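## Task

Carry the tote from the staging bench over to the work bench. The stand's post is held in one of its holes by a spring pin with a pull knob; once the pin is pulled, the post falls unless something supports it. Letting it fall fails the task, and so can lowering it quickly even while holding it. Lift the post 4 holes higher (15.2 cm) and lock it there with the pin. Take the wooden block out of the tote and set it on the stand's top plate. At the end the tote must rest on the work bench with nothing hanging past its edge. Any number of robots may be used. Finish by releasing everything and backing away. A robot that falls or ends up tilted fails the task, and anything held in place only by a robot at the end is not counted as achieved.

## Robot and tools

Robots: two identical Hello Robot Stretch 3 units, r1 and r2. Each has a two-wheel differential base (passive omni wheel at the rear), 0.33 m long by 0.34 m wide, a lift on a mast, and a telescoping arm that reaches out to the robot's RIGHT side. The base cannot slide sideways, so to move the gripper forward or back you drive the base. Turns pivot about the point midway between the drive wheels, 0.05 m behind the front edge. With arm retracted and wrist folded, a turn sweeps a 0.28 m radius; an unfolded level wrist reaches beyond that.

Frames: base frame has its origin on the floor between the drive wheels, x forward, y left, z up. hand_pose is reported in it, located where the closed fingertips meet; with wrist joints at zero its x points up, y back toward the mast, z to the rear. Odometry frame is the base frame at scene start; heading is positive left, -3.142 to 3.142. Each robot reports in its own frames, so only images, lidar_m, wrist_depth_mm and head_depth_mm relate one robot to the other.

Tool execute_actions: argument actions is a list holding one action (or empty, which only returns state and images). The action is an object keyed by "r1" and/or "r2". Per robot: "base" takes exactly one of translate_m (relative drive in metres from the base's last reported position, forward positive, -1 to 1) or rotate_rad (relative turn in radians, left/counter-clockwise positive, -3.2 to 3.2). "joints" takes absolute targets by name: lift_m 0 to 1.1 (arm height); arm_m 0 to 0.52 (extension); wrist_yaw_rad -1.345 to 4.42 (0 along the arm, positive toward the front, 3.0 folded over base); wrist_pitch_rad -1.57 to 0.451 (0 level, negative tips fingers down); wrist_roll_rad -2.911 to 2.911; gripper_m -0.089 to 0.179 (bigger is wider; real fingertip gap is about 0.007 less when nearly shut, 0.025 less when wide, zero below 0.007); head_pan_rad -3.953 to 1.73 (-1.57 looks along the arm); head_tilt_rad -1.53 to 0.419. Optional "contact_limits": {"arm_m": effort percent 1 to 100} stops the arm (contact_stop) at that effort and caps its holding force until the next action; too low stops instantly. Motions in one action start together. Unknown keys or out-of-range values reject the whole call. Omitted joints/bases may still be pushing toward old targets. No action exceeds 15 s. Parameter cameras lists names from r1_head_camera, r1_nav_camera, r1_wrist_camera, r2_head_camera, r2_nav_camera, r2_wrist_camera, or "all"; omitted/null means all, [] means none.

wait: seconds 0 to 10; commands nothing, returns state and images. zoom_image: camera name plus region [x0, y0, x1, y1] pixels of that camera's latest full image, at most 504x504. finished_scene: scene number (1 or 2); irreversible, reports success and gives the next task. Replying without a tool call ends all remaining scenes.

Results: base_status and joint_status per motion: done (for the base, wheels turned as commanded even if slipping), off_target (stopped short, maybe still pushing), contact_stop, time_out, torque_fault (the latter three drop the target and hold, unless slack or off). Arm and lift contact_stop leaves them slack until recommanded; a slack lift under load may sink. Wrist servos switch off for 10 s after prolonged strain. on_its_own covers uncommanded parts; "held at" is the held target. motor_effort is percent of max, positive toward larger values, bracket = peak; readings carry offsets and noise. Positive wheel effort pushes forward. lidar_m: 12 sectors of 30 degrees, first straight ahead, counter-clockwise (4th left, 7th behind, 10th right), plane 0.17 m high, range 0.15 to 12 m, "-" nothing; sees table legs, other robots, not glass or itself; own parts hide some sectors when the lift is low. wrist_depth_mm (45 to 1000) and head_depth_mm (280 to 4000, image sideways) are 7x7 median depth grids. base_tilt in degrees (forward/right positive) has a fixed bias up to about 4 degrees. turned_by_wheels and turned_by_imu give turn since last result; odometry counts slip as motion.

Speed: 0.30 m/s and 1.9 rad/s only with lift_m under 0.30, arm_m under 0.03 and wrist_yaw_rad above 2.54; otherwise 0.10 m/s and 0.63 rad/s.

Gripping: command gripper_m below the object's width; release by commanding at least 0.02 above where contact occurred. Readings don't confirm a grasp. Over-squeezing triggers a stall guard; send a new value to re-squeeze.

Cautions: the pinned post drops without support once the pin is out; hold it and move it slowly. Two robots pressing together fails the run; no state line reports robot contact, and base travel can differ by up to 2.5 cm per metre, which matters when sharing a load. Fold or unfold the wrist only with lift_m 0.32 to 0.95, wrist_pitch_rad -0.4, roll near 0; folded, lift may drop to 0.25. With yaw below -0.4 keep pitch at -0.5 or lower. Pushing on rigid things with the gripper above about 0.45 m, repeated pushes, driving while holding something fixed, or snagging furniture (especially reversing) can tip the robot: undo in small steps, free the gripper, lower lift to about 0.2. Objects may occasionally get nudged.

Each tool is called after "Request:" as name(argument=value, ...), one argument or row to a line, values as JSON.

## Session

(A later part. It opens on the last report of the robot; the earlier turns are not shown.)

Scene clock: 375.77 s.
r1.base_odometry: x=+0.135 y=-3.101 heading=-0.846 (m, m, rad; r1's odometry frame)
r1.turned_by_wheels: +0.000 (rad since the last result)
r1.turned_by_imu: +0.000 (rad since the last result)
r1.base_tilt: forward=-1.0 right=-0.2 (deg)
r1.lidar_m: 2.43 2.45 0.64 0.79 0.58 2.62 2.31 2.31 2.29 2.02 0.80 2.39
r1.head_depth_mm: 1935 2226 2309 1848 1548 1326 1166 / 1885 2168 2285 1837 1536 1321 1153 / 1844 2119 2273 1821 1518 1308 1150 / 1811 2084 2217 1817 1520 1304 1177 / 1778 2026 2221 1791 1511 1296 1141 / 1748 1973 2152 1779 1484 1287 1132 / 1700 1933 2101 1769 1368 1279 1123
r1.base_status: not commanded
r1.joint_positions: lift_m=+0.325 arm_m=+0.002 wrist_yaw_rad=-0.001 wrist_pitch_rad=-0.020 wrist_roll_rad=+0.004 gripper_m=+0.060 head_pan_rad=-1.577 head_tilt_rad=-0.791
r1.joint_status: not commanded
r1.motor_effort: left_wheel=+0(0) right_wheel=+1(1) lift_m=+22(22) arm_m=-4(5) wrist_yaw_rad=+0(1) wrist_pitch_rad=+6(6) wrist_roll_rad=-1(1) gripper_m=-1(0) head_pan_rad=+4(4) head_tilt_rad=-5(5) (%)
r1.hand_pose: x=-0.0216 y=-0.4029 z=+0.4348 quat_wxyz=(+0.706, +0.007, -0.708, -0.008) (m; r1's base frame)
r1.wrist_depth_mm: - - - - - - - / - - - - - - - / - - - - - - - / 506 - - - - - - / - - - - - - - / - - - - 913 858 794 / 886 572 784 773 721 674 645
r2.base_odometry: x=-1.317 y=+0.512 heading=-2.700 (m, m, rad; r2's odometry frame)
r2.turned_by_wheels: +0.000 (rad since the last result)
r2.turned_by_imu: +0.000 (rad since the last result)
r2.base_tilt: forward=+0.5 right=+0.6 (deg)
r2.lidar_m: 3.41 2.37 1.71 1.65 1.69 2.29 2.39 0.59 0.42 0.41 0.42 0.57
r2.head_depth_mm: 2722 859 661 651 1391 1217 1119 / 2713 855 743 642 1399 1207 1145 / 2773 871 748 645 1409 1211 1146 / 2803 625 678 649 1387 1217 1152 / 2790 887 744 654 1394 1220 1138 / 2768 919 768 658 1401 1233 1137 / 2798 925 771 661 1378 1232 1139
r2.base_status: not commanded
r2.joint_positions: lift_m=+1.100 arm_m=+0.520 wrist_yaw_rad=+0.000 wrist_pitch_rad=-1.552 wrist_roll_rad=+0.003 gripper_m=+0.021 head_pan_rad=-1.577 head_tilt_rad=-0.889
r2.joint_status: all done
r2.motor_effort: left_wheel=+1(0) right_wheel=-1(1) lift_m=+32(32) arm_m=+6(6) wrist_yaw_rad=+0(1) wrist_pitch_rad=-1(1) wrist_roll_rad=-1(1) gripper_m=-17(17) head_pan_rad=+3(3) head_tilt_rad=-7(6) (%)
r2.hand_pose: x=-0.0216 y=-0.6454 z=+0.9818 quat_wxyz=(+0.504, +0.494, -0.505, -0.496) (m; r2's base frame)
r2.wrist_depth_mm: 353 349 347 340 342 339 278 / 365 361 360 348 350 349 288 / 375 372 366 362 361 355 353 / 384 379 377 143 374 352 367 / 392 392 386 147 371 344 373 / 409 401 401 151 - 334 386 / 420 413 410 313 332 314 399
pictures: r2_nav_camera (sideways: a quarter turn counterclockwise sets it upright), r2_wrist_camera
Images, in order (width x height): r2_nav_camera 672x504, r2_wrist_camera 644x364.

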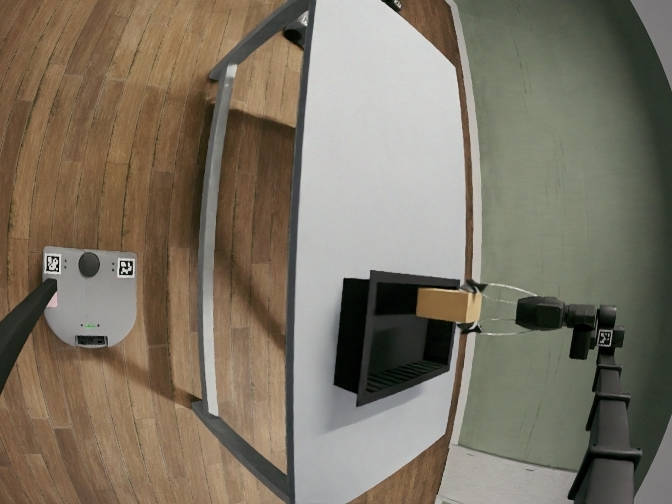

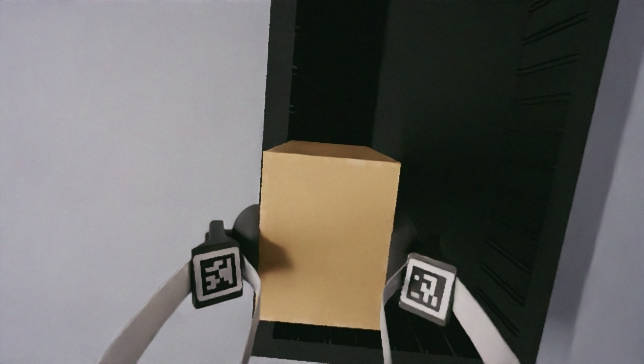

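Request:
execute_actions(
  actions=[
    {"r2":{"joints":{"arm_m":0.0,"gripper_m":0.005}}},
  ],
  cameras=[],
)

Request:
execute_actions(
  actions=[
    {"r2":{"base":{"translate_m":1.0},"joints":{"wrist_pitch_rad":0,"head_tilt_rad":-0.4}}},
  ],
  cameras=[],
)

Request:
execute_actions(
  actions=[
    {"r2":{"base":{"translate_m":1.0}}},
  ],
  cameras=[],
)

Request:
execute_actions(
  actions=[
    {"r2":{"base":{"translate_m":0.215}}},
  ],
  cameras=["r2_wrist_camera","r2_nav_camera"],
)

Scene clock: 381.03 s.
r1.base_odometry: x=+0.135 y=-3.101 heading=-0.846 (m, m, rad; r1's odometry frame)
r1.turned_by_wheels: +0.000 (rad since the last result)
r1.turned_by_imu: +0.001 (rad since the last result)
r1.base_tilt: forward=-0.8 right=-0.3 (deg)
r1.lidar_m: 2.43 2.44 0.64 0.79 0.58 2.61 2.31 2.31 2.29 2.02 0.80 2.39
r1.head_depth_mm: 1926 2227 2318 1854 1550 1333 1164 / 1886 2184 2281 1837 1528 1323 1158 / 1847 2122 2255 1816 1517 1306 1149 / 1810 2067 2245 1812 1515 1305 1175 / 1779 2019 2207 1790 1500 1296 1136 / 1744 1976 2142 1776 1501 1292 1130 / 1712 1945 2128 1762 1374 1280 1120
r1.base_status: not commanded
r1.joint_positions: lift_m=+0.325 arm_m=+0.002 wrist_yaw_rad=-0.001 wrist_pitch_rad=-0.020 wrist_roll_rad=+0.004 gripper_m=+0.060 head_pan_rad=-1.577 head_tilt_rad=-0.791
r1.joint_status: not commanded
r1.motor_effort: left_wheel=+0(0) right_wheel=+1(1) lift_m=+22(22) arm_m=-5(4) wrist_yaw_rad=+1(1) wrist_pitch_rad=+6(6) wrist_roll_rad=-1(1) gripper_m=+0(0) head_pan_rad=+3(4) head_tilt_rad=-5(5) (%)
r1.hand_pose: x=-0.0216 y=-0.4029 z=+0.4348 quat_wxyz=(+0.706, +0.007, -0.708, -0.008) (m; r1's base frame)
r1.wrist_depth_mm: - - - - - - - / - - - - - - - / - - - - - - - / 508 - - - - - - / - - - - - - - / - - - - 885 863 799 / 901 562 769 757 729 671 658
r2.base_odometry: x=-1.317 y=+0.512 heading=-2.700 (m, m, rad; r2's odometry frame)
r2.turned_by_wheels: +0.000 (rad since the last result)
r2.turned_by_imu: -0.001 (rad since the last result)
r2.base_tilt: forward=+0.5 right=+0.6 (deg)
r2.lidar_m: 3.42 2.37 1.71 1.64 1.69 2.29 2.39 0.59 0.42 0.41 0.42 0.56
r2.head_depth_mm: - - - - - 1200 1113 / - - - - - - 1117 / - - - - - - 312 / - 821 - - - 1119 1132 / 2802 887 744 655 1400 1228 1132 / 2789 916 768 656 1396 1233 1138 / 2788 930 771 661 1380 1232 1141
r2.base_status: not commanded
r2.joint_positions: lift_m=+1.100 arm_m=+0.003 wrist_yaw_rad=+0.000 wrist_pitch_rad=-1.551 wrist_roll_rad=+0.003 gripper_m=+0.006 head_pan_rad=-1.577 head_tilt_rad=-0.889
r2.joint_status: all done
joint sent to its limit — the command would take r2.arm_m past its lower limit, so that joint was sent only as far as its limit.
r2.motor_effort: left_wheel=+1(0) right_wheel=-1(1) lift_m=+32(31) arm_m=-5(6) wrist_yaw_rad=+1(1) wrist_pitch_rad=-1(1) wrist_roll_rad=-1(1) gripper_m=-22(86) head_pan_rad=+3(3) head_tilt_rad=-7(6) (%)
r2.hand_pose: x=-0.0216 y=-0.1286 z=+0.9818 quat_wxyz=(+0.504, +0.494, -0.505, -0.496) (m; r2's base frame)
r2.wrist_depth_mm: - - - - - - 771 / - - - - - - - / - - - - - - - / - - - 142 - - - / - - - 145 - - - / - - 151 150 - - - / - - - - - - -
pictures: none
No camera images: the call's "cameras" was empty. Leave "cameras" out to get every camera's image.

Scene clock: 392.33 s.
r1.base_odometry: x=+0.135 y=-3.101 heading=-0.846 (m, m, rad; r1's odometry frame)
r1.turned_by_wheels: +0.000 (rad since the last result)
r1.turned_by_imu: +0.003 (rad since the last result)
r1.base_tilt: forward=-0.9 right=-0.4 (deg)
r1.lidar_m: 2.44 0.84 0.64 0.79 0.58 2.62 2.31 2.31 2.28 2.02 0.80 2.39
r1.head_depth_mm: 1941 2227 2317 1857 1555 1328 1165 / 1892 2169 2263 1840 1535 1321 1158 / 1858 2127 2271 1817 1511 1311 1149 / 1808 2091 2240 1817 1520 1308 1175 / 1779 2034 2209 1798 1506 1294 1143 / 1737 1974 2139 1773 1488 1292 1127 / 1707 1920 2093 1765 1377 1282 1128
r1.base_status: not commanded
r1.joint_positions: lift_m=+0.325 arm_m=+0.002 wrist_yaw_rad=-0.001 wrist_pitch_rad=-0.020 wrist_roll_rad=+0.004 gripper_m=+0.060 head_pan_rad=-1.577 head_tilt_rad=-0.791
r1.joint_status: not commanded
r1.motor_effort: left_wheel=+0(0) right_wheel=+1(1) lift_m=+22(22) arm_m=-4(4) wrist_yaw_rad=+1(1) wrist_pitch_rad=+6(6) wrist_roll_rad=-1(1) gripper_m=+0(0) head_pan_rad=+4(3) head_tilt_rad=-5(6) (%)
r1.hand_pose: x=-0.0216 y=-0.4029 z=+0.4348 quat_wxyz=(+0.706, +0.007, -0.708, -0.008) (m; r1's base frame)
r1.wrist_depth_mm: - - - - - - - / - - - - - - - / - - - - - - - / 506 - - - - - - / - - - - - - - / - - - - 883 848 803 / 896 578 780 757 733 682 649
r2.base_odometry: x=-2.221 y=+0.085 heading=-2.700 (m, m, rad; r2's odometry frame)
r2.turned_by_wheels: +0.000 (rad since the last result)
r2.turned_by_imu: -0.002 (rad since the last result)
r2.base_tilt: forward=+0.4 right=+0.6 (deg)
r2.lidar_m: 2.41 2.40 1.73 1.66 1.71 2.32 1.62 0.56 0.41 1.03 0.84 1.30
r2.head_depth_mm: 2711 - - - - - 537 / 2727 - - - - - 1275 / 2712 - - - - - 1338 / 2725 - - - 2129 1695 1390 / 2693 2896 3120 3088 2208 1708 1335 / 2679 2883 3155 3132 1097 1017 1174 / 2654 2785 793 866 2169 1638 1237
r2.base_status: done
r2.joint_positions: lift_m=+1.100 arm_m=+0.003 wrist_yaw_rad=-0.001 wrist_pitch_rad=-0.020 wrist_roll_rad=+0.003 gripper_m=+0.005 head_pan_rad=-1.576 head_tilt_rad=-0.408
r2.joint_status: all done
r2.motor_effort: left_wheel=+0(3) right_wheel=+0(5) lift_m=+28(32) arm_m=-4(5) wrist_yaw_rad=+1(11) wrist_pitch_rad=+10(24) wrist_roll_rad=-1(1) gripper_m=-1(22) head_pan_rad=+3(2) head_tilt_rad=+4(35) (%)
r2.hand_pose: x=-0.0216 y=-0.4033 z=+1.2094 quat_wxyz=(+0.706, +0.007, -0.708, -0.008) (m; r2's base frame)
r2.wrist_depth_mm: - 459 - - - - - / - - - - - - - / - - - - - - - / - - - - - - - / - - - - - - - / - - - - - - - / - - - - 743 756 753
pictures: none
No camera images: the call's "cameras" was empty. Leave "cameras" out to get every camera's image.

Scene clock: 403.63 s.
r1.base_odometry: x=+0.135 y=-3.101 heading=-0.846 (m, m, rad; r1's odometry frame)
r1.turned_by_wheels: +0.000 (rad since the last result)
r1.turned_by_imu: +0.003 (rad since the last result)
r1.base_tilt: forward=-0.9 right=-0.4 (deg)
r1.lidar_m: 2.44 2.44 0.64 0.79 0.58 2.62 2.31 2.32 2.28 2.02 0.80 0.96
r1.head_depth_mm: 1941 2218 2296 1852 1547 1322 1164 / 1889 2169 2282 1850 1534 1319 1153 / 1846 2127 2260 1820 1525 1315 1155 / 1815 2082 2227 1797 1520 1304 1170 / 1775 2016 2204 1794 1503 1296 1146 / 1737 1984 2152 1775 1492 1288 1136 / 1706 1931 2116 1764 1374 1277 1126
r1.base_status: not commanded
r1.joint_positions: lift_m=+0.325 arm_m=+0.002 wrist_yaw_rad=-0.001 wrist_pitch_rad=-0.020 wrist_roll_rad=+0.004 gripper_m=+0.060 head_pan_rad=-1.577 head_tilt_rad=-0.791
r1.joint_status: not commanded
r1.motor_effort: left_wheel=+0(0) right_wheel=+0(1) lift_m=+22(22) arm_m=-5(4) wrist_yaw_rad=+1(1) wrist_pitch_rad=+6(6) wrist_roll_rad=-1(1) gripper_m=+0(0) head_pan_rad=+2(3) head_tilt_rad=-5(5) (%)
r1.hand_pose: x=-0.0216 y=-0.4029 z=+0.4348 quat_wxyz=(+0.706, +0.007, -0.708, -0.008) (m; r1's base frame)
r1.wrist_depth_mm: - - - - - - - / - - - - - - - / - - - - - - - / 510 - - - - - - / - - - - - - - / - - - - 947 843 802 / 887 577 773 754 736 675 669
r2.base_odometry: x=-3.125 y=-0.343 heading=-2.700 (m, m, rad; r2's odometry frame)
r2.turned_by_wheels: +0.000 (rad since the last result)
r2.turned_by_imu: -0.002 (rad since the last result)
r2.base_tilt: forward=+0.4 right=+0.6 (deg)
r2.lidar_m: 1.40 1.45 1.75 1.68 1.73 2.35 1.56 1.22 0.96 3.11 0.57 1.46
r2.head_depth_mm: 2696 - - - - - 1294 / 2721 - - - - - 1285 / 2688 - - - - - 1340 / 2704 - - - 2136 1704 1388 / 2711 2870 3110 3108 2191 1700 1399 / 2651 2840 3111 3197 1968 1611 821 / 2634 2894 3092 3161 611 1688 1407
r2.base_status: done
r2.joint_positions: lift_m=+1.100 arm_m=+0.003 wrist_yaw_rad=-0.001 wrist_pitch_rad=-0.020 wrist_roll_rad=+0.003 gripper_m=+0.005 head_pan_rad=-1.576 head_tilt_rad=-0.408
r2.joint_status: not commanded
r2.motor_effort: left_wheel=+0(6) right_wheel=+0(5) lift_m=+28(28) arm_m=-4(4) wrist_yaw_rad=+2(1) wrist_pitch_rad=+10(10) wrist_roll_rad=-1(0) gripper_m=-1(1) head_pan_rad=+1(4) head_tilt_rad=+4(5) (%)
r2.hand_pose: x=-0.0216 y=-0.4033 z=+1.2094 quat_wxyz=(+0.706, +0.007, -0.708, -0.008) (m; r2's base frame)
r2.wrist_depth_mm: - - - - - - - / - - - - - - - / - - - - - - - / - - - - - - - / - - - - - - - / - - - - - - - / - 411 - - - - -
pictures: none
No camera images: the call's "cameras" was empty. Leave "cameras" out to get every camera's image.

Scene clock: 407.17 s.
r1.base_odometry: x=+0.135 y=-3.101 heading=-0.846 (m, m, rad; r1's odometry frame)
r1.turned_by_wheels: +0.000 (rad since the last result)
r1.turned_by_imu: +0.001 (rad since the last result)
r1.base_tilt: forward=-0.7 right=-0.4 (deg)
r1.lidar_m: 2.44 2.44 0.64 0.79 0.58 2.61 2.31 2.32 2.29 2.02 0.80 1.10
r1.head_depth_mm: 1933 2243 2302 1851 1548 1333 1161 / 1882 2172 2287 1842 1532 1309 1154 / 1841 2124 2269 1832 1522 1308 1147 / 1819 2090 2240 1802 1515 1306 1176 / 1783 2035 2218 1794 1500 1294 1138 / 1737 1974 2145 1782 1499 1284 1134 / 1702 1940 2100 1766 1377 1276 1125
r1.base_status: not commanded
r1.joint_positions: lift_m=+0.325 arm_m=+0.002 wrist_yaw_rad=-0.001 wrist_pitch_rad=-0.020 wrist_roll_rad=+0.004 gripper_m=+0.060 head_pan_rad=-1.577 head_tilt_rad=-0.791
r1.joint_status: not commanded
r1.motor_effort: left_wheel=+0(0) right_wheel=+1(1) lift_m=+22(22) arm_m=-5(4) wrist_yaw_rad=+2(1) wrist_pitch_rad=+6(6) wrist_roll_rad=-1(1) gripper_m=+0(0) head_pan_rad=+3(3) head_tilt_rad=-5(6) (%)
r1.hand_pose: x=-0.0216 y=-0.4029 z=+0.4348 quat_wxyz=(+0.706, +0.007, -0.708, -0.008) (m; r1's base frame)
r1.wrist_depth_mm: - - - - - - - / - - - - - - - / - - - - - - - / 509 - - - - - - / - - - - - - - / - - - - 922 866 817 / 905 575 780 758 726 672 660
r2.base_odometry: x=-3.319 y=-0.435 heading=-2.700 (m, m, rad; r2's odometry frame)
r2.turned_by_wheels: +0.000 (rad since the last result)
r2.turned_by_imu: +0.000 (rad since the last result)
r2.base_tilt: forward=+0.4 right=+0.5 (deg)
r2.lidar_m: 1.19 1.22 1.65 1.68 1.74 2.34 1.55 1.11 1.13 0.55 1.72 1.24
r2.head_depth_mm: 2676 - - - - - 1292 / 2709 - - - - - 1281 / 2677 - - - - - 1278 / 2673 - - - 1941 1703 1350 / 2662 2878 3151 3092 2045 1722 1392 / 2650 2883 3124 3128 2247 1729 1411 / 2644 2867 3066 3156 2248 1744 1421
r2.base_status: done
r2.joint_positions: lift_m=+1.100 arm_m=+0.003 wrist_yaw_rad=-0.001 wrist_pitch_rad=-0.020 wrist_roll_rad=+0.003 gripper_m=+0.005 head_pan_rad=-1.576 head_tilt_rad=-0.408
r2.joint_status: not commanded
r2.motor_effort: left_wheel=+1(5) right_wheel=+0(5) lift_m=+27(27) arm_m=-4(4) wrist_yaw_rad=+1(1) wrist_pitch_rad=+10(10) wrist_roll_rad=-1(1) gripper_m=-1(1) head_pan_rad=+2(2) head_tilt_rad=+4(5) (%)
r2.hand_pose: x=-0.0216 y=-0.4033 z=+1.2094 quat_wxyz=(+0.706, +0.007, -0.708, -0.008) (m; r2's base frame)
r2.wrist_depth_mm: - - - - - - - / - - - - - - - / - - - - - - - / - - - - - - - / - - - - - - - / - - - - - - - / - - - 422 - - -
pictures: r2_nav_camera (sideways: a quarter turn counterclockwise sets it upright), r2_wrist_camera
Images, in order (width x height): r2_nav_camera 672x504, r2_wrist_camera 644x364.

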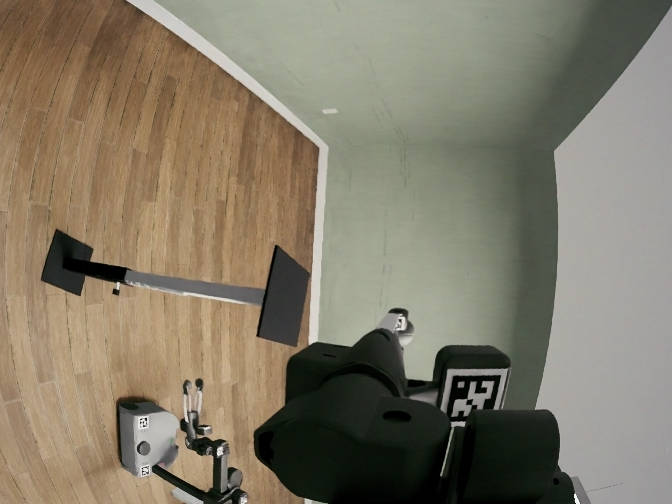

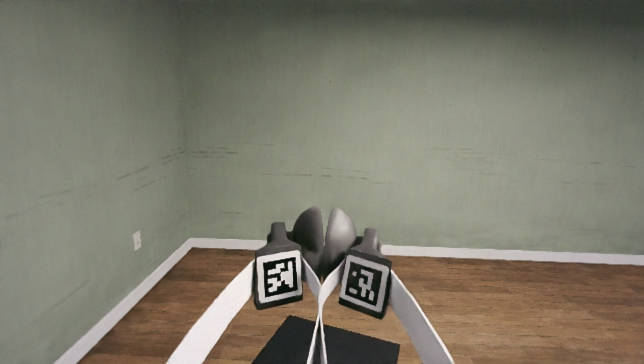

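Dropped the block. Find it.

Request:
execute_actions(
  actions=[
    {"r2":{"base":{"translate_m":-1.0},"joints":{"lift_m":0.6,"head_pan_rad":-2.7,"head_tilt_rad":-0.5}},"r1":{"joints":{"head_pan_rad":1.3,"head_tilt_rad":-0.4}}},
  ],
  cameras=["r2_nav_camera","r1_nav_camera"],
)

Scene clock: 418.43 s.
r1.base_odometry: x=+0.135 y=-3.101 heading=-0.846 (m, m, rad; r1's odometry frame)
r1.turned_by_wheels: +0.000 (rad since the last result)
r1.turned_by_imu: +0.003 (rad since the last result)
r1.base_tilt: forward=-1.0 right=-0.5 (deg)
r1.lidar_m: 2.44 0.77 0.64 0.79 0.58 2.61 2.31 2.31 2.28 2.02 0.80 2.39
r1.head_depth_mm: 2882 3017 3124 3115 2323 1759 1417 / 3268 3391 3514 3347 2292 1746 1407 / 3793 3953 - 3328 2289 1583 1397 / - - - 3286 975 767 898 / - - - 3232 925 730 1297 / - - - 1325 917 705 1308 / - - - 1296 908 700 1274
r1.base_status: not commanded
r1.joint_positions: lift_m=+0.325 arm_m=+0.002 wrist_yaw_rad=-0.001 wrist_pitch_rad=-0.020 wrist_roll_rad=+0.004 gripper_m=+0.060 head_pan_rad=+1.293 head_tilt_rad=-0.408
r1.joint_status: all done
r1.motor_effort: left_wheel=+0(1) right_wheel=+1(1) lift_m=+22(22) arm_m=-4(4) wrist_yaw_rad=+1(1) wrist_pitch_rad=+6(6) wrist_roll_rad=-1(1) gripper_m=+0(0) head_pan_rad=+3(43) head_tilt_rad=+5(33) (%)
r1.hand_pose: x=-0.0216 y=-0.4029 z=+0.4348 quat_wxyz=(+0.706, +0.007, -0.708, -0.008) (m; r1's base frame)
r1.wrist_depth_mm: - - - - - - - / - - - - - - - / - - - - - - - / 512 - - - - - - / - - - - - - - / - - - - 901 848 789 / 889 575 773 744 727 669 675
r2.base_odometry: x=-2.415 y=-0.007 heading=-2.700 (m, m, rad; r2's odometry frame)
r2.turned_by_wheels: +0.000 (rad since the last result)
r2.turned_by_imu: -0.001 (rad since the last result)
r2.base_tilt: forward=+0.5 right=+0.7 (deg)
r2.lidar_m: 2.19 2.27 1.74 1.66 1.72 2.32 1.62 0.54 0.53 0.77 0.79 1.11
r2.head_depth_mm: - - 3542 2491 1907 1536 1282 / - - 3234 2423 1922 1554 1287 / - - 1450 2436 1849 1561 1302 / - - 1377 1104 1897 1485 1274 / - - 1449 1071 842 1572 1287 / - - 1515 1087 821 710 818 / - - 3960 1098 827 702 1333
r2.base_status: done
r2.joint_positions: lift_m=+0.600 arm_m=+0.003 wrist_yaw_rad=-0.001 wrist_pitch_rad=-0.020 wrist_roll_rad=+0.003 gripper_m=+0.005 head_pan_rad=-2.693 head_tilt_rad=-0.494
r2.joint_status: all done
r2.motor_effort: left_wheel=+0(4) right_wheel=+0(3) lift_m=+24(25) arm_m=-4(4) wrist_yaw_rad=+1(1) wrist_pitch_rad=+10(10) wrist_roll_rad=-1(1) gripper_m=-1(1) head_pan_rad=-3(35) head_tilt_rad=-3(16) (%)
r2.hand_pose: x=-0.0216 y=-0.4033 z=+0.7095 quat_wxyz=(+0.706, +0.007, -0.708, -0.008) (m; r2's base frame)
r2.wrist_depth_mm: - - - - - - - / - - - - - - - / - - - - - 692 442 / - - - - - 766 401 / - 647 665 - - - - / - 649 - - - - - / - - 879 - - - -
pictures: r1_nav_camera (sideways: a quarter turn counterclockwise sets it upright), r2_nav_camera (sideways: a quarter turn counterclockwise sets it upright)
Images, in order (width x height): r1_nav_camera 672x504, r2_nav_camera 672x504.

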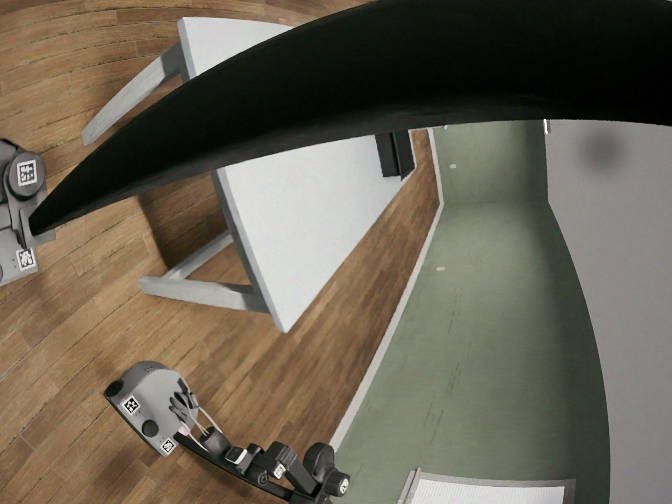

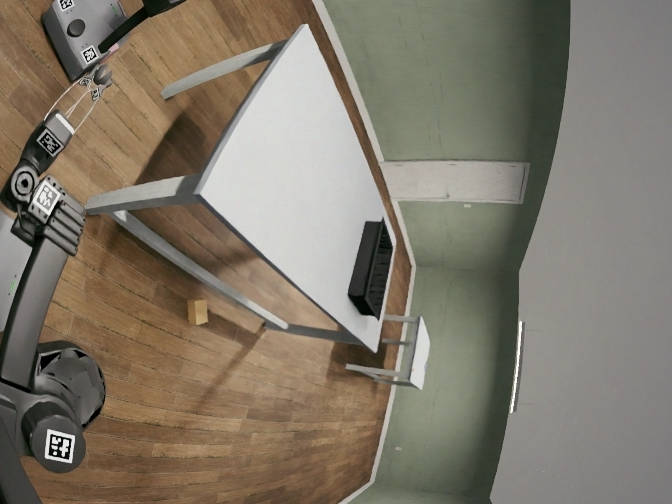

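Request:
execute_actions(
  actions=[
    {"r2":{"base":{"translate_m":-0.6},"joints":{"wrist_pitch_rad":-1.57,"lift_m":0.5}}},
  ],
  cameras=[],
)

Request:
execute_actions(
  actions=[
    {"r2":{"base":{"rotate_rad":-1.61},"joints":{"head_pan_rad":-1.57,"head_tilt_rad":-0.9,"gripper_m":0.12}}},
  ],
  cameras=["r2_nav_camera","r2_head_camera"],
)

Scene clock: 425.70 s.
r1.base_odometry: x=+0.135 y=-3.101 heading=-0.846 (m, m, rad; r1's odometry frame)
r1.turned_by_wheels: +0.000 (rad since the last result)
r1.turned_by_imu: +0.002 (rad since the last result)
r1.base_tilt: forward=-0.9 right=-0.4 (deg)
r1.lidar_m: 2.44 2.44 0.63 0.79 0.58 2.61 2.31 2.32 2.29 2.01 0.80 2.38
r1.head_depth_mm: 2911 924 3085 2855 2144 1768 1427 / 3298 3386 3567 3410 2205 1476 1372 / 3815 3920 - 3354 1172 1228 1318 / - - - 3282 975 765 897 / - - - 3232 930 733 1303 / - - - 1322 918 703 1309 / - - - 1300 909 699 1264
r1.base_status: not commanded
r1.joint_positions: lift_m=+0.325 arm_m=+0.002 wrist_yaw_rad=-0.001 wrist_pitch_rad=-0.020 wrist_roll_rad=+0.004 gripper_m=+0.060 head_pan_rad=+1.293 head_tilt_rad=-0.408
r1.joint_status: not commanded
r1.motor_effort: left_wheel=+0(0) right_wheel=+1(1) lift_m=+22(22) arm_m=-5(5) wrist_yaw_rad=+1(0) wrist_pitch_rad=+6(6) wrist_roll_rad=-1(1) gripper_m=+0(0) head_pan_rad=+4(3) head_tilt_rad=+5(5) (%)
r1.hand_pose: x=-0.0216 y=-0.4029 z=+0.4348 quat_wxyz=(+0.706, +0.007, -0.708, -0.008) (m; r1's base frame)
r1.wrist_depth_mm: - - - - - - - / - - - - - - - / - - - - - - - / 511 - - - - - - / - - - - - - - / - - - - 909 843 803 / 889 570 769 762 728 683 665
r2.base_odometry: x=-1.873 y=+0.249 heading=-2.700 (m, m, rad; r2's odometry frame)
r2.turned_by_wheels: +0.000 (rad since the last result)
r2.turned_by_imu: -0.001 (rad since the last result)
r2.base_tilt: forward=+0.5 right=+0.5 (deg)
r2.lidar_m: 2.80 2.39 1.72 1.65 1.71 2.31 3.00 0.57 0.41 0.39 0.41 1.07
r2.head_depth_mm: - - 3337 2480 1894 1530 1284 / - - 3649 2524 1915 1547 1294 / - - 3486 2229 1753 1558 1303 / - - 3812 1107 1924 1484 1277 / - - 3761 994 875 1584 1252 / - - 3987 1081 819 721 1321 / - - 3991 1093 827 662 1270
r2.base_status: done
r2.joint_positions: lift_m=+0.500 arm_m=+0.003 wrist_yaw_rad=-0.001 wrist_pitch_rad=-1.549 wrist_roll_rad=+0.003 gripper_m=+0.005 head_pan_rad=-2.693 head_tilt_rad=-0.494
r2.joint_status: all done
joint sent to its limit — the command would take r2.wrist_pitch_rad past its lower limit, so that joint was sent only as far as its limit.
r2.motor_effort: left_wheel=+1(5) right_wheel=+0(4) lift_m=+24(25) arm_m=-4(4) wrist_yaw_rad=+2(1) wrist_pitch_rad=-2(8) wrist_roll_rad=-1(1) gripper_m=-1(1) head_pan_rad=-1(2) head_tilt_rad=-3(4) (%)
r2.hand_pose: x=-0.0216 y=-0.1290 z=+0.3821 quat_wxyz=(+0.505, +0.494, -0.506, -0.496) (m; r2's base frame)
r2.wrist_depth_mm: 512 504 495 490 496 488 489 / 523 511 516 510 502 509 499 / 526 525 518 517 519 515 513 / 539 532 531 - - 529 525 / 565 563 563 - - 548 539 / 575 567 575 - - 561 553 / 594 588 585 - - 582 575
pictures: none
No camera images: the call's "cameras" was empty. Leave "cameras" out to get every camera's image.

Scene clock: 429.23 s.
r1.base_odometry: x=+0.135 y=-3.101 heading=-0.846 (m, m, rad; r1's odometry frame)
r1.turned_by_wheels: +0.000 (rad since the last result)
r1.turned_by_imu: +0.001 (rad since the last result)
r1.base_tilt: forward=-1.0 right=-0.3 (deg)
r1.lidar_m: 2.44 2.45 0.64 0.79 0.58 2.61 2.31 2.32 2.28 2.02 0.80 2.39
r1.head_depth_mm: 2891 922 3099 3125 1209 1448 1318 / 3248 3412 3537 3351 1421 1528 1308 / 3722 3942 - 3336 2284 1424 1384 / - - - 3257 975 767 896 / - - - 3267 929 731 1297 / - - - 1319 920 702 1302 / - - - 1300 910 700 1270
r1.base_status: not commanded
r1.joint_positions: lift_m=+0.325 arm_m=+0.002 wrist_yaw_rad=-0.001 wrist_pitch_rad=-0.020 wrist_roll_rad=+0.004 gripper_m=+0.060 head_pan_rad=+1.293 head_tilt_rad=-0.408
r1.joint_status: not commanded
r1.motor_effort: left_wheel=+0(0) right_wheel=+1(1) lift_m=+22(22) arm_m=-4(3) wrist_yaw_rad=+1(0) wrist_pitch_rad=+6(6) wrist_roll_rad=-1(1) gripper_m=+0(0) head_pan_rad=+3(3) head_tilt_rad=+5(5) (%)
r1.hand_pose: x=-0.0216 y=-0.4029 z=+0.4348 quat_wxyz=(+0.706, +0.007, -0.708, -0.008) (m; r1's base frame)
r1.wrist_depth_mm: - - - - - - - / - - - - - - - / - - - - - - - / 500 - - - - - - / - - - - - - - / - - - - 891 844 817 / 898 571 763 766 724 684 662
r2.base_odometry: x=-1.873 y=+0.249 heading=+1.974 (m, m, rad; r2's odometry frame)
r2.turned_by_wheels: -1.610 (rad since the last result)
r2.turned_by_imu: -1.577 (rad since the last result)
r2.base_tilt: forward=+0.6 right=+0.7 (deg)
r2.lidar_m: 0.39 0.40 1.07 2.79 2.48 1.74 1.65 1.70 2.23 2.99 0.59 0.42
r2.head_depth_mm: 2687 2193 1838 1580 1390 1235 1121 / 2739 2209 1861 1597 1392 1263 - / 2746 2211 1862 1604 1408 1273 - / 2800 2255 1878 1608 1413 1263 1145 / 2862 2265 1892 1614 1426 1257 1133 / 2774 2267 1901 1626 1432 1248 1140 / 2907 2305 1819 1562 1360 1231 1124
r2.base_status: done
r2.joint_positions: lift_m=+0.500 arm_m=+0.003 wrist_yaw_rad=-0.001 wrist_pitch_rad=-1.549 wrist_roll_rad=+0.003 gripper_m=+0.120 head_pan_rad=-1.577 head_tilt_rad=-0.889
r2.joint_status: all done
r2.motor_effort: left_wheel=+2(5) right_wheel=-2(5) lift_m=+24(25) arm_m=-5(5) wrist_yaw_rad=+1(1) wrist_pitch_rad=-2(2) wrist_roll_rad=-1(1) gripper_m=+0(88) head_pan_rad=+3(35) head_tilt_rad=-7(35) (%)
r2.hand_pose: x=-0.0216 y=-0.1290 z=+0.3821 quat_wxyz=(+0.504, +0.494, -0.506, -0.496) (m; r2's base frame)
r2.wrist_depth_mm: 505 501 501 502 499 491 485 / 517 513 510 515 504 500 499 / 533 526 526 516 514 513 511 / 562 542 539 - - 519 529 / 563 551 554 - - 537 537 / 574 581 567 - - 557 553 / 450 584 585 - - 576 561
pictures: r2_head_camera (sideways: a quarter turn clockwise sets it upright), r2_nav_camera (sideways: a quarter turn counterclockwise sets it upright)
Images, in order (width x height): r2_head_camera 896x504, r2_nav_camera 672x504.

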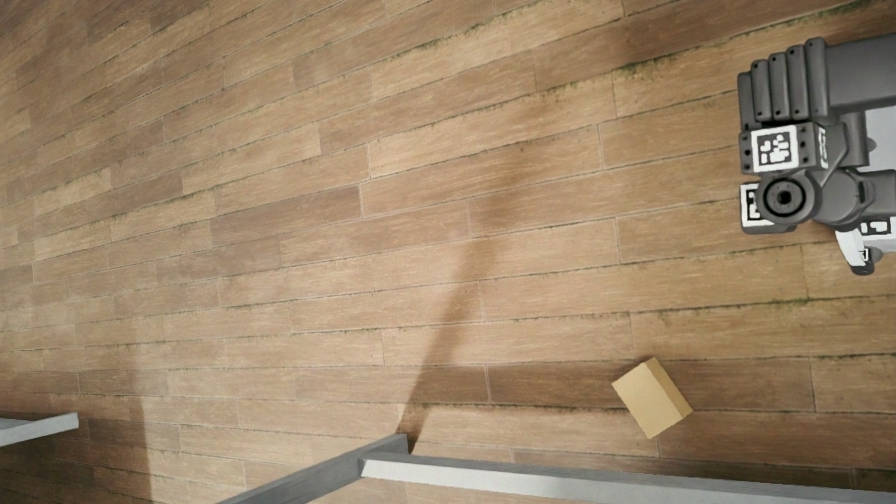

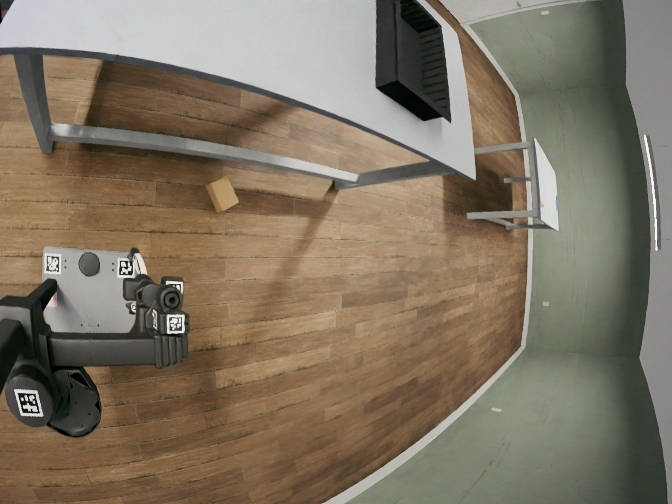

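Request:
execute_actions(
  actions=[
    {"r2":{"base":{"rotate_rad":0.47},"joints":{"lift_m":0.35}}},
  ],
  cameras=[],
)

Request:
execute_actions(
  actions=[
    {"r2":{"joints":{"arm_m":0.38}}},
  ],
  cameras=["r2_wrist_camera"],
)

Scene clock: 431.57 s.
r1.base_odometry: x=+0.135 y=-3.101 heading=-0.846 (m, m, rad; r1's odometry frame)
r1.turned_by_wheels: +0.000 (rad since the last result)
r1.turned_by_imu: +0.001 (rad since the last result)
r1.base_tilt: forward=-0.8 right=-0.4 (deg)
r1.lidar_m: 2.44 2.44 0.64 0.79 0.58 2.61 2.31 2.32 2.28 2.02 0.80 2.40
r1.head_depth_mm: 2886 926 3107 3150 1306 1611 1358 / 3289 3390 3587 3345 2113 1533 1339 / 3705 3966 - 3341 2198 1365 1375 / - - - 3260 973 769 897 / - - - 3185 925 731 1300 / - - - 1319 914 705 1304 / - - - 1298 911 698 1262
r1.base_status: not commanded
r1.joint_positions: lift_m=+0.325 arm_m=+0.002 wrist_yaw_rad=-0.001 wrist_pitch_rad=-0.020 wrist_roll_rad=+0.004 gripper_m=+0.060 head_pan_rad=+1.293 head_tilt_rad=-0.408
r1.joint_status: not commanded
r1.motor_effort: left_wheel=+0(0) right_wheel=+1(1) lift_m=+22(22) arm_m=-5(4) wrist_yaw_rad=+1(1) wrist_pitch_rad=+6(6) wrist_roll_rad=-1(1) gripper_m=+0(0) head_pan_rad=+4(4) head_tilt_rad=+5(5) (%)
r1.hand_pose: x=-0.0216 y=-0.4029 z=+0.4348 quat_wxyz=(+0.706, +0.007, -0.708, -0.008) (m; r1's base frame)
r1.wrist_depth_mm: - - - - - - - / - - - - - - - / - - - - - - - / 503 - - - - - - / - - - - - - - / - - - - 901 859 807 / 900 572 788 742 742 701 668
r2.base_odometry: x=-1.873 y=+0.249 heading=+2.444 (m, m, rad; r2's odometry frame)
r2.turned_by_wheels: +0.470 (rad since the last result)
r2.turned_by_imu: +0.459 (rad since the last result)
r2.base_tilt: forward=+0.5 right=+0.6 (deg)
r2.lidar_m: 0.40 1.07 1.66 2.64 1.78 1.65 1.68 2.13 3.00 0.63 0.42 0.39
r2.head_depth_mm: 2728 2213 1828 1589 1387 1240 1117 / 2707 2229 1836 1592 1397 1250 - / 2682 2162 1811 1606 1401 1249 - / 1126 1435 1835 1551 1407 1255 1147 / 1140 912 1807 1615 1363 1261 1134 / 1152 849 781 1594 1429 1209 1140 / 1154 854 773 676 1410 1271 1028
r2.base_status: done
r2.joint_positions: lift_m=+0.350 arm_m=+0.003 wrist_yaw_rad=-0.001 wrist_pitch_rad=-1.549 wrist_roll_rad=+0.003 gripper_m=+0.120 head_pan_rad=-1.577 head_tilt_rad=-0.889
r2.joint_status: all done
r2.motor_effort: left_wheel=-1(4) right_wheel=+2(6) lift_m=+24(25) arm_m=-4(5) wrist_yaw_rad=+1(1) wrist_pitch_rad=-2(2) wrist_roll_rad=-1(1) gripper_m=+0(0) head_pan_rad=+2(3) head_tilt_rad=-7(7) (%)
r2.hand_pose: x=-0.0216 y=-0.1289 z=+0.2322 quat_wxyz=(+0.504, +0.494, -0.506, -0.496) (m; r2's base frame)
r2.wrist_depth_mm: 365 367 363 363 354 359 355 / 377 371 372 373 368 366 365 / 385 387 384 374 373 376 378 / 395 396 388 - - - 386 / 405 401 400 - - - 386 / 420 416 417 - - - - / 432 432 426 - - - 414
pictures: none
No camera images: the call's "cameras" was empty. Leave "cameras" out to get every camera's image.

Scene clock: 435.53 s.
r1.base_odometry: x=+0.135 y=-3.101 heading=-0.846 (m, m, rad; r1's odometry frame)
r1.turned_by_wheels: +0.000 (rad since the last result)
r1.turned_by_imu: +0.001 (rad since the last result)
r1.base_tilt: forward=-1.0 right=-0.3 (deg)
r1.lidar_m: 2.44 2.44 0.64 0.79 0.58 2.61 2.32 2.31 2.28 2.01 0.80 2.38
r1.head_depth_mm: 2890 925 3110 3119 1300 1600 1364 / 3234 3415 3534 3395 2129 1538 1335 / 3778 3951 - 3315 2101 1409 1369 / - - - 3266 976 766 897 / - - - 3237 926 731 1296 / - - - 1325 916 704 1311 / - - - 1301 910 698 1263
r1.base_status: not commanded
r1.joint_positions: lift_m=+0.325 arm_m=+0.002 wrist_yaw_rad=-0.001 wrist_pitch_rad=-0.020 wrist_roll_rad=+0.004 gripper_m=+0.060 head_pan_rad=+1.293 head_tilt_rad=-0.408
r1.joint_status: not commanded
r1.motor_effort: left_wheel=+0(0) right_wheel=+1(0) lift_m=+22(22) arm_m=-4(4) wrist_yaw_rad=+1(1) wrist_pitch_rad=+6(6) wrist_roll_rad=-1(1) gripper_m=+0(0) head_pan_rad=+4(4) head_tilt_rad=+5(5) (%)
r1.hand_pose: x=-0.0216 y=-0.4029 z=+0.4348 quat_wxyz=(+0.706, +0.007, -0.708, -0.008) (m; r1's base frame)
r1.wrist_depth_mm: - - - - - - - / - - - - - - - / - - - - - - - / 496 - - - - - - / - - - - - - - / - - - - 886 859 796 / 887 561 764 760 736 678 645
r2.base_odometry: x=-1.873 y=+0.249 heading=+2.444 (m, m, rad; r2's odometry frame)
r2.turned_by_wheels: +0.000 (rad since the last result)
r2.turned_by_imu: +0.000 (rad since the last result)
r2.base_tilt: forward=+0.6 right=+0.7 (deg)
r2.lidar_m: 0.40 1.07 1.66 2.65 1.78 1.65 1.68 2.13 3.00 0.63 0.42 0.39
r2.head_depth_mm: 2692 2202 1834 1573 1382 1243 1120 / 2734 2205 1843 1596 1408 1254 - / 2691 2152 1823 1653 1357 1254 1153 / 1126 1474 1823 1576 1356 1255 1143 / 1136 910 1808 1620 1367 1262 1140 / 1146 854 782 1601 1429 1207 1136 / 1158 853 771 676 1412 1264 1029
r2.base_status: not commanded
r2.joint_positions: lift_m=+0.350 arm_m=+0.380 wrist_yaw_rad=-0.001 wrist_pitch_rad=-1.550 wrist_roll_rad=+0.003 gripper_m=+0.120 head_pan_rad=-1.577 head_tilt_rad=-0.889
r2.joint_status: all done
r2.motor_effort: left_wheel=-1(1) right_wheel=+2(2) lift_m=+24(24) arm_m=+6(5) wrist_yaw_rad=+1(1) wrist_pitch_rad=-2(2) wrist_roll_rad=-1(1) gripper_m=+0(0) head_pan_rad=+3(3) head_tilt_rad=-6(7) (%)
r2.hand_pose: x=-0.0216 y=-0.5058 z=+0.2322 quat_wxyz=(+0.504, +0.494, -0.506, -0.496) (m; r2's base frame)
r2.wrist_depth_mm: 213 364 355 357 360 355 354 / 231 376 316 314 364 363 361 / 252 380 379 379 376 373 370 / 395 398 391 386 390 382 380 / 402 405 400 398 392 392 391 / 417 414 407 409 406 398 402 / 425 432 429 419 421 426 411
pictures: r2_wrist_camera
Images, in order (width x height): r2_wrist_camera 644x364.

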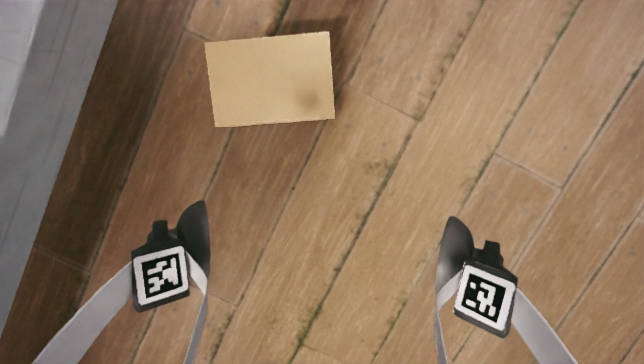

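Request:
execute_actions(
  actions=[
    {"r2":{"base":{"translate_m":0.05},"joints":{"arm_m":0.49,"gripper_m":0.179,"lift_m":0.25}}},
  ],
  cameras=["r2_wrist_camera","r2_head_camera"],
)

Scene clock: 437.73 s.
r1.base_odometry: x=+0.135 y=-3.101 heading=-0.846 (m, m, rad; r1's odometry frame)
r1.turned_by_wheels: +0.000 (rad since the last result)
r1.turned_by_imu: +0.001 (rad since the last result)
r1.base_tilt: forward=-0.9 right=-0.4 (deg)
r1.lidar_m: 2.44 2.44 0.64 0.79 0.58 2.61 2.31 2.31 2.28 2.02 0.80 2.39
r1.head_depth_mm: 2858 871 3112 3145 2213 1249 1352 / 3311 3398 3595 3314 2286 1533 1302 / 3731 3937 - 3329 2307 1384 1350 / - - - 3260 978 767 898 / - - - 3227 928 733 1297 / - - - 1324 919 703 1302 / - - - 1299 910 699 1268
r1.base_status: not commanded
r1.joint_positions: lift_m=+0.325 arm_m=+0.002 wrist_yaw_rad=-0.001 wrist_pitch_rad=-0.020 wrist_roll_rad=+0.004 gripper_m=+0.060 head_pan_rad=+1.293 head_tilt_rad=-0.408
r1.joint_status: not commanded
r1.motor_effort: left_wheel=+0(0) right_wheel=+1(1) lift_m=+22(22) arm_m=-5(5) wrist_yaw_rad=+1(1) wrist_pitch_rad=+6(6) wrist_roll_rad=-1(1) gripper_m=+0(0) head_pan_rad=+2(3) head_tilt_rad=+5(5) (%)
r1.hand_pose: x=-0.0216 y=-0.4029 z=+0.4348 quat_wxyz=(+0.706, +0.007, -0.708, -0.008) (m; r1's base frame)
r1.wrist_depth_mm: - - - - - - - / - - - - - - - / - - - - - - - / 509 - - - - - - / - - - - - - - / - - - - 905 857 815 / 907 580 778 762 722 669 639
r2.base_odometry: x=-1.911 y=+0.281 heading=+2.443 (m, m, rad; r2's odometry frame)
r2.turned_by_wheels: +0.000 (rad since the last result)
r2.turned_by_imu: +0.000 (rad since the last result)
r2.base_tilt: forward=+0.5 right=+0.7 (deg)
r2.lidar_m: 0.35 1.02 1.63 2.72 1.83 1.70 1.73 2.19 3.02 0.56 0.37 0.35
r2.head_depth_mm: 2661 2204 1835 1586 1389 1240 1119 / 2733 2198 1847 1586 1395 1248 1153 / 1232 1444 1780 1640 1379 1241 1149 / 1122 953 1883 1485 1341 1251 1143 / 1135 879 803 1620 1348 1240 1135 / 1148 844 766 699 1423 1226 1105 / 1031 852 772 662 610 1272 1131
r2.base_status: done
r2.joint_positions: lift_m=+0.250 arm_m=+0.490 wrist_yaw_rad=-0.001 wrist_pitch_rad=-1.551 wrist_roll_rad=+0.003 gripper_m=+0.179 head_pan_rad=-1.577 head_tilt_rad=-0.889
r2.joint_status: all done
r2.motor_effort: left_wheel=-1(3) right_wheel=+2(6) lift_m=+24(25) arm_m=+6(6) wrist_yaw_rad=+1(1) wrist_pitch_rad=-2(2) wrist_roll_rad=-1(1) gripper_m=+0(90) head_pan_rad=+3(3) head_tilt_rad=-6(6) (%)
r2.hand_pose: x=-0.0216 y=-0.6156 z=+0.1322 quat_wxyz=(+0.504, +0.494, -0.505, -0.496) (m; r2's base frame)
r2.wrist_depth_mm: 116 147 268 266 265 262 263 / 126 274 277 273 271 270 269 / 137 284 282 283 280 278 276 / 150 292 285 231 286 287 283 / 162 300 294 235 294 290 288 / - 311 311 303 304 300 297 / 323 317 317 316 311 315 -
pictures: r2_head_camera (sideways: a quarter turn clockwise sets it upright), r2_wrist_camera
Images, in order (width x height): r2_head_camera 896x504, r2_wrist_camera 644x364.

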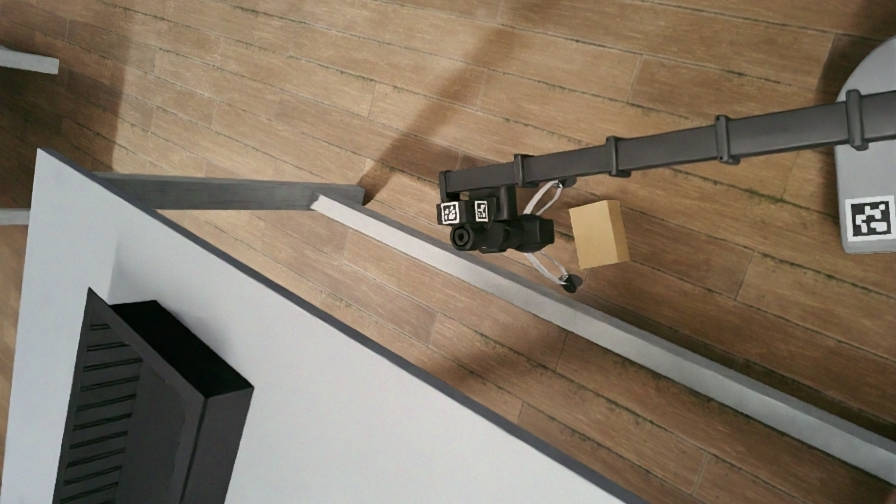

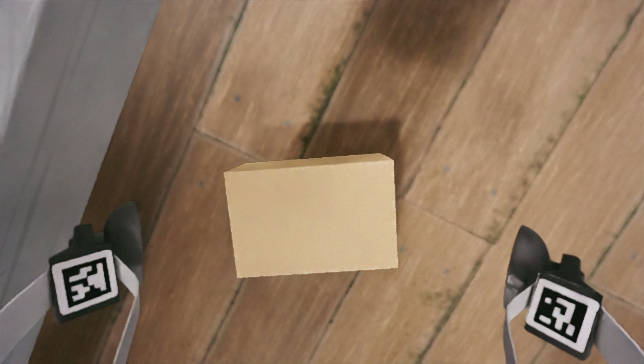

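Request:
execute_actions(
  actions=[
    {"r2":{"joints":{"gripper_m":0.16,"lift_m":0.15}}},
  ],
  cameras=["r2_wrist_camera"],
)

Request:
execute_actions(
  actions=[
    {"r2":{"joints":{"gripper_m":0.07}}},
  ],
  cameras=["r2_wrist_camera"],
)

Request:
execute_actions(
  actions=[
    {"r2":{"joints":{"lift_m":0.19,"arm_m":0.1}}},
  ],
  cameras=["r2_wrist_camera"],
)

Scene clock: 440.83 s.
r1.base_odometry: x=+0.135 y=-3.101 heading=-0.846 (m, m, rad; r1's odometry frame)
r1.turned_by_wheels: +0.000 (rad since the last result)
r1.turned_by_imu: +0.001 (rad since the last result)
r1.base_tilt: forward=-1.0 right=-0.4 (deg)
r1.lidar_m: 2.44 2.44 0.63 0.79 0.58 2.62 2.31 2.32 2.28 2.01 0.80 2.39
r1.head_depth_mm: 2883 875 3092 3136 2238 1255 1345 / 3263 3387 3560 3343 2311 1439 1303 / 3789 3930 - 3311 2283 1378 1340 / - - - 3300 975 765 900 / - - - 3235 926 733 1296 / - - - 1316 917 704 1307 / - - - 1298 912 698 1262
r1.base_status: not commanded
r1.joint_positions: lift_m=+0.325 arm_m=+0.002 wrist_yaw_rad=-0.001 wrist_pitch_rad=-0.020 wrist_roll_rad=+0.004 gripper_m=+0.060 head_pan_rad=+1.293 head_tilt_rad=-0.408
r1.joint_status: not commanded
r1.motor_effort: left_wheel=+0(0) right_wheel=+1(1) lift_m=+22(22) arm_m=-5(4) wrist_yaw_rad=+1(1) wrist_pitch_rad=+6(6) wrist_roll_rad=-1(1) gripper_m=+0(0) head_pan_rad=+5(3) head_tilt_rad=+5(5) (%)
r1.hand_pose: x=-0.0216 y=-0.4029 z=+0.4348 quat_wxyz=(+0.706, +0.007, -0.708, -0.008) (m; r1's base frame)
r1.wrist_depth_mm: - - - - - - - / - - - - - - - / - - - - - - - / 504 - - - - - - / - - - - - - - / - - - - 900 851 811 / 903 579 786 761 709 684 662
r2.base_odometry: x=-1.911 y=+0.281 heading=+2.444 (m, m, rad; r2's odometry frame)
r2.turned_by_wheels: +0.000 (rad since the last result)
r2.turned_by_imu: +0.000 (rad since the last result)
r2.base_tilt: forward=+0.5 right=+0.5 (deg)
r2.lidar_m: 0.35 1.03 1.63 2.71 1.83 1.70 1.72 2.18 3.04 0.56 0.38 0.35
r2.head_depth_mm: 2651 2187 1846 1582 1389 1237 1116 / 2739 2208 1845 1591 1389 1244 1155 / 1232 1448 1774 1621 1372 1249 1147 / 1128 955 1865 1529 1342 1254 1149 / 1137 883 801 1612 1346 1242 1133 / 1146 838 768 699 1423 1225 1104 / 1035 852 772 663 611 1275 1129
r2.base_status: not commanded
r2.joint_positions: lift_m=+0.150 arm_m=+0.490 wrist_yaw_rad=-0.001 wrist_pitch_rad=-1.551 wrist_roll_rad=+0.003 gripper_m=+0.160 head_pan_rad=-1.577 head_tilt_rad=-0.889
r2.joint_status: all done
r2.motor_effort: left_wheel=-1(1) right_wheel=+0(2) lift_m=+24(25) arm_m=+6(6) wrist_yaw_rad=+1(1) wrist_pitch_rad=-2(2) wrist_roll_rad=-1(1) gripper_m=-1(77) head_pan_rad=+3(3) head_tilt_rad=-6(7) (%)
r2.hand_pose: x=-0.0216 y=-0.6156 z=+0.0322 quat_wxyz=(+0.504, +0.494, -0.505, -0.496) (m; r2's base frame)
r2.wrist_depth_mm: 178 178 175 176 174 172 171 / 184 182 181 180 179 177 175 / 188 186 185 185 184 180 181 / 194 192 185 159 169 186 184 / 199 135 134 133 132 192 189 / 204 139 138 137 136 198 195 / 212 209 142 140 140 204 201
pictures: r2_wrist_camera
Images, in order (width x height): r2_wrist_camera 644x364.

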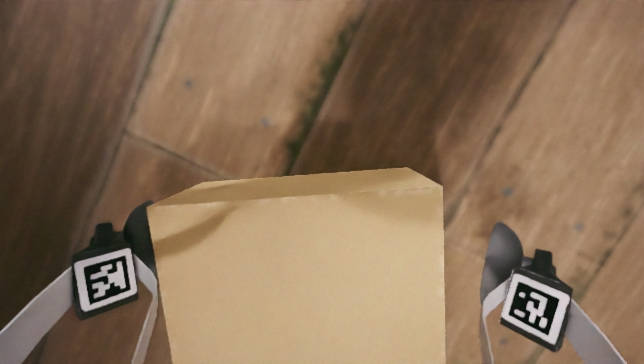

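Scene clock: 442.23 s.
r1.base_odometry: x=+0.135 y=-3.101 heading=-0.846 (m, m, rad; r1's odometry frame)
r1.turned_by_wheels: +0.000 (rad since the last result)
r1.turned_by_imu: +0.000 (rad since the last result)
r1.base_tilt: forward=-1.0 right=-0.4 (deg)
r1.lidar_m: 2.44 2.45 0.64 0.79 0.58 2.62 2.31 2.31 2.29 2.02 0.80 2.39
r1.head_depth_mm: 2879 870 3141 3107 2221 1253 1345 / 3280 3393 3551 3415 2272 1437 1296 / 3733 3897 - 3363 2279 1379 1342 / - - - 3243 974 766 901 / - - - 3223 926 731 1301 / - - - 1320 919 706 1301 / - - - 1303 910 700 1258
r1.base_status: not commanded
r1.joint_positions: lift_m=+0.325 arm_m=+0.002 wrist_yaw_rad=-0.001 wrist_pitch_rad=-0.020 wrist_roll_rad=+0.004 gripper_m=+0.060 head_pan_rad=+1.293 head_tilt_rad=-0.408
r1.joint_status: not commanded
r1.motor_effort: left_wheel=+0(0) right_wheel=+1(1) lift_m=+22(22) arm_m=-5(4) wrist_yaw_rad=+1(1) wrist_pitch_rad=+6(6) wrist_roll_rad=-1(2) gripper_m=+0(0) head_pan_rad=+3(3) head_tilt_rad=+5(5) (%)
r1.hand_pose: x=-0.0216 y=-0.4029 z=+0.4348 quat_wxyz=(+0.706, +0.007, -0.708, -0.008) (m; r1's base frame)
r1.wrist_depth_mm: - - - - - - - / - - - - - - - / - - - - - - - / 502 - - - - - - / - - - - - - - / - - - - 896 871 799 / 921 585 780 751 722 672 667
r2.base_odometry: x=-1.911 y=+0.281 heading=+2.444 (m, m, rad; r2's odometry frame)
r2.turned_by_wheels: +0.000 (rad since the last result)
r2.turned_by_imu: +0.000 (rad since the last result)
r2.base_tilt: forward=+0.5 right=+0.6 (deg)
r2.lidar_m: 0.35 1.02 1.63 2.72 1.83 1.70 1.72 2.19 3.03 0.56 0.38 0.35
r2.head_depth_mm: 2653 2183 1828 1579 1395 1231 1118 / 2728 2190 1841 1591 1394 1246 1143 / 1235 1442 1778 1629 1355 1258 1151 / 1129 953 1889 1528 1359 1261 1143 / 1140 883 801 1612 1340 1248 1134 / 1149 842 767 700 1424 1225 1107 / 1034 856 771 662 611 1264 1129
r2.base_status: not commanded
r2.joint_positions: lift_m=+0.150 arm_m=+0.490 wrist_yaw_rad=-0.001 wrist_pitch_rad=-1.551 wrist_roll_rad=+0.003 gripper_m=+0.071 head_pan_rad=-1.577 head_tilt_rad=-0.889
r2.joint_status: all done
r2.motor_effort: left_wheel=+0(0) right_wheel=+0(1) lift_m=+25(25) arm_m=+6(6) wrist_yaw_rad=+2(1) wrist_pitch_rad=-2(1) wrist_roll_rad=-1(1) gripper_m=-23(100) head_pan_rad=+2(3) head_tilt_rad=-6(6) (%)
r2.hand_pose: x=-0.0216 y=-0.6156 z=+0.0321 quat_wxyz=(+0.504, +0.494, -0.505, -0.496) (m; r2's base frame)
r2.wrist_depth_mm: 179 176 176 174 174 172 170 / 183 182 180 180 178 178 175 / 186 186 186 185 182 181 181 / 192 191 177 169 163 187 184 / 199 196 130 129 127 189 190 / 205 - 135 134 131 195 195 / - 210 140 138 137 204 201
pictures: r2_wrist_camera
Images, in order (width x height): r2_wrist_camera 644x364.

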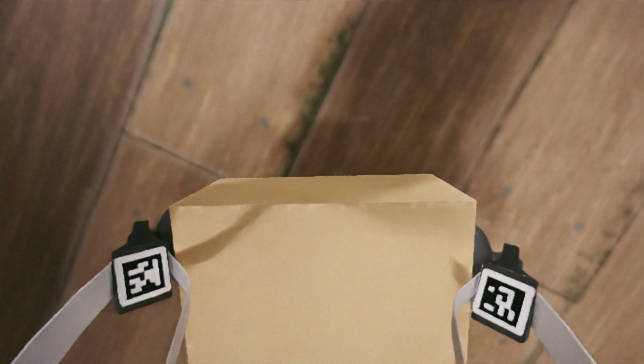

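Scene clock: 446.30 s.
r1.base_odometry: x=+0.135 y=-3.101 heading=-0.846 (m, m, rad; r1's odometry frame)
r1.turned_by_wheels: +0.000 (rad since the last result)
r1.turned_by_imu: +0.001 (rad since the last result)
r1.base_tilt: forward=-1.0 right=-0.4 (deg)
r1.lidar_m: 2.44 2.44 0.64 0.79 0.58 2.62 2.31 2.31 2.28 2.02 0.80 2.39
r1.head_depth_mm: 2830 871 3109 3107 2224 1256 1348 / 3265 3401 3540 3416 2309 1445 1301 / 3757 3887 - 3310 2286 1387 1342 / - - - 3301 976 768 898 / - - - 3236 930 731 1295 / - - - 1315 919 703 1315 / - - - 1300 909 700 1265
r1.base_status: not commanded
r1.joint_positions: lift_m=+0.325 arm_m=+0.002 wrist_yaw_rad=-0.001 wrist_pitch_rad=-0.020 wrist_roll_rad=+0.004 gripper_m=+0.060 head_pan_rad=+1.293 head_tilt_rad=-0.408
r1.joint_status: not commanded
r1.motor_effort: left_wheel=+0(0) right_wheel=+1(1) lift_m=+22(22) arm_m=-5(4) wrist_yaw_rad=+2(1) wrist_pitch_rad=+6(6) wrist_roll_rad=-1(2) gripper_m=+0(0) head_pan_rad=+2(4) head_tilt_rad=+5(5) (%)
r1.hand_pose: x=-0.0216 y=-0.4029 z=+0.4348 quat_wxyz=(+0.706, +0.007, -0.708, -0.008) (m; r1's base frame)
r1.wrist_depth_mm: - - - - - - - / - - - - - - - / - - - - - - - / 507 - - - - - - / - - - - - - - / - - - - 882 862 797 / 897 581 782 750 737 681 670
r2.base_odometry: x=-1.911 y=+0.281 heading=+2.444 (m, m, rad; r2's odometry frame)
r2.turned_by_wheels: +0.000 (rad since the last result)
r2.turned_by_imu: +0.000 (rad since the last result)
r2.base_tilt: forward=+0.5 right=+0.4 (deg)
r2.lidar_m: 0.35 1.03 1.63 2.72 1.82 1.70 1.72 2.19 3.04 0.56 0.38 0.35
r2.head_depth_mm: 2652 2194 1833 1594 1391 1237 1116 / 2752 2187 1845 1580 1406 1249 1148 / 1230 1449 1764 1598 1403 1281 - / 1126 958 1870 1521 1416 1261 1126 / 1137 883 800 1611 1349 1247 1134 / 1151 842 766 696 1427 1225 1108 / 1034 855 772 661 611 1273 1128
r2.base_status: not commanded
r2.joint_positions: lift_m=+0.190 arm_m=+0.100 wrist_yaw_rad=-0.001 wrist_pitch_rad=-1.535 wrist_roll_rad=+0.003 gripper_m=+0.074 head_pan_rad=-1.577 head_tilt_rad=-0.889
r2.joint_status: all done
r2.motor_effort: left_wheel=+0(0) right_wheel=+1(1) lift_m=+31(33) arm_m=-7(7) wrist_yaw_rad=+1(1) wrist_pitch_rad=-9(9) wrist_roll_rad=+0(1) gripper_m=-22(23) head_pan_rad=+3(3) head_tilt_rad=-7(6) (%)
r2.hand_pose: x=-0.0216 y=-0.2306 z=+0.0715 quat_wxyz=(+0.508, +0.490, -0.509, -0.492) (m; r2's base frame)
r2.wrist_depth_mm: 217 216 217 213 212 212 210 / 223 221 220 219 217 217 216 / 229 226 226 225 223 223 219 / 235 233 178 169 164 226 224 / 241 238 131 129 128 232 230 / 247 - 135 134 132 235 234 / - 250 139 138 136 - 244
pictures: r2_wrist_camera
Images, in order (width x height): r2_wrist_camera 644x364.

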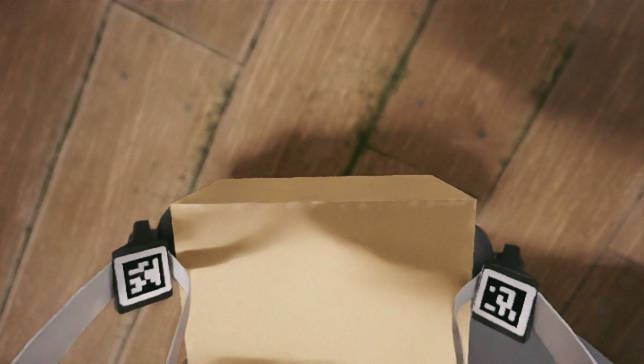

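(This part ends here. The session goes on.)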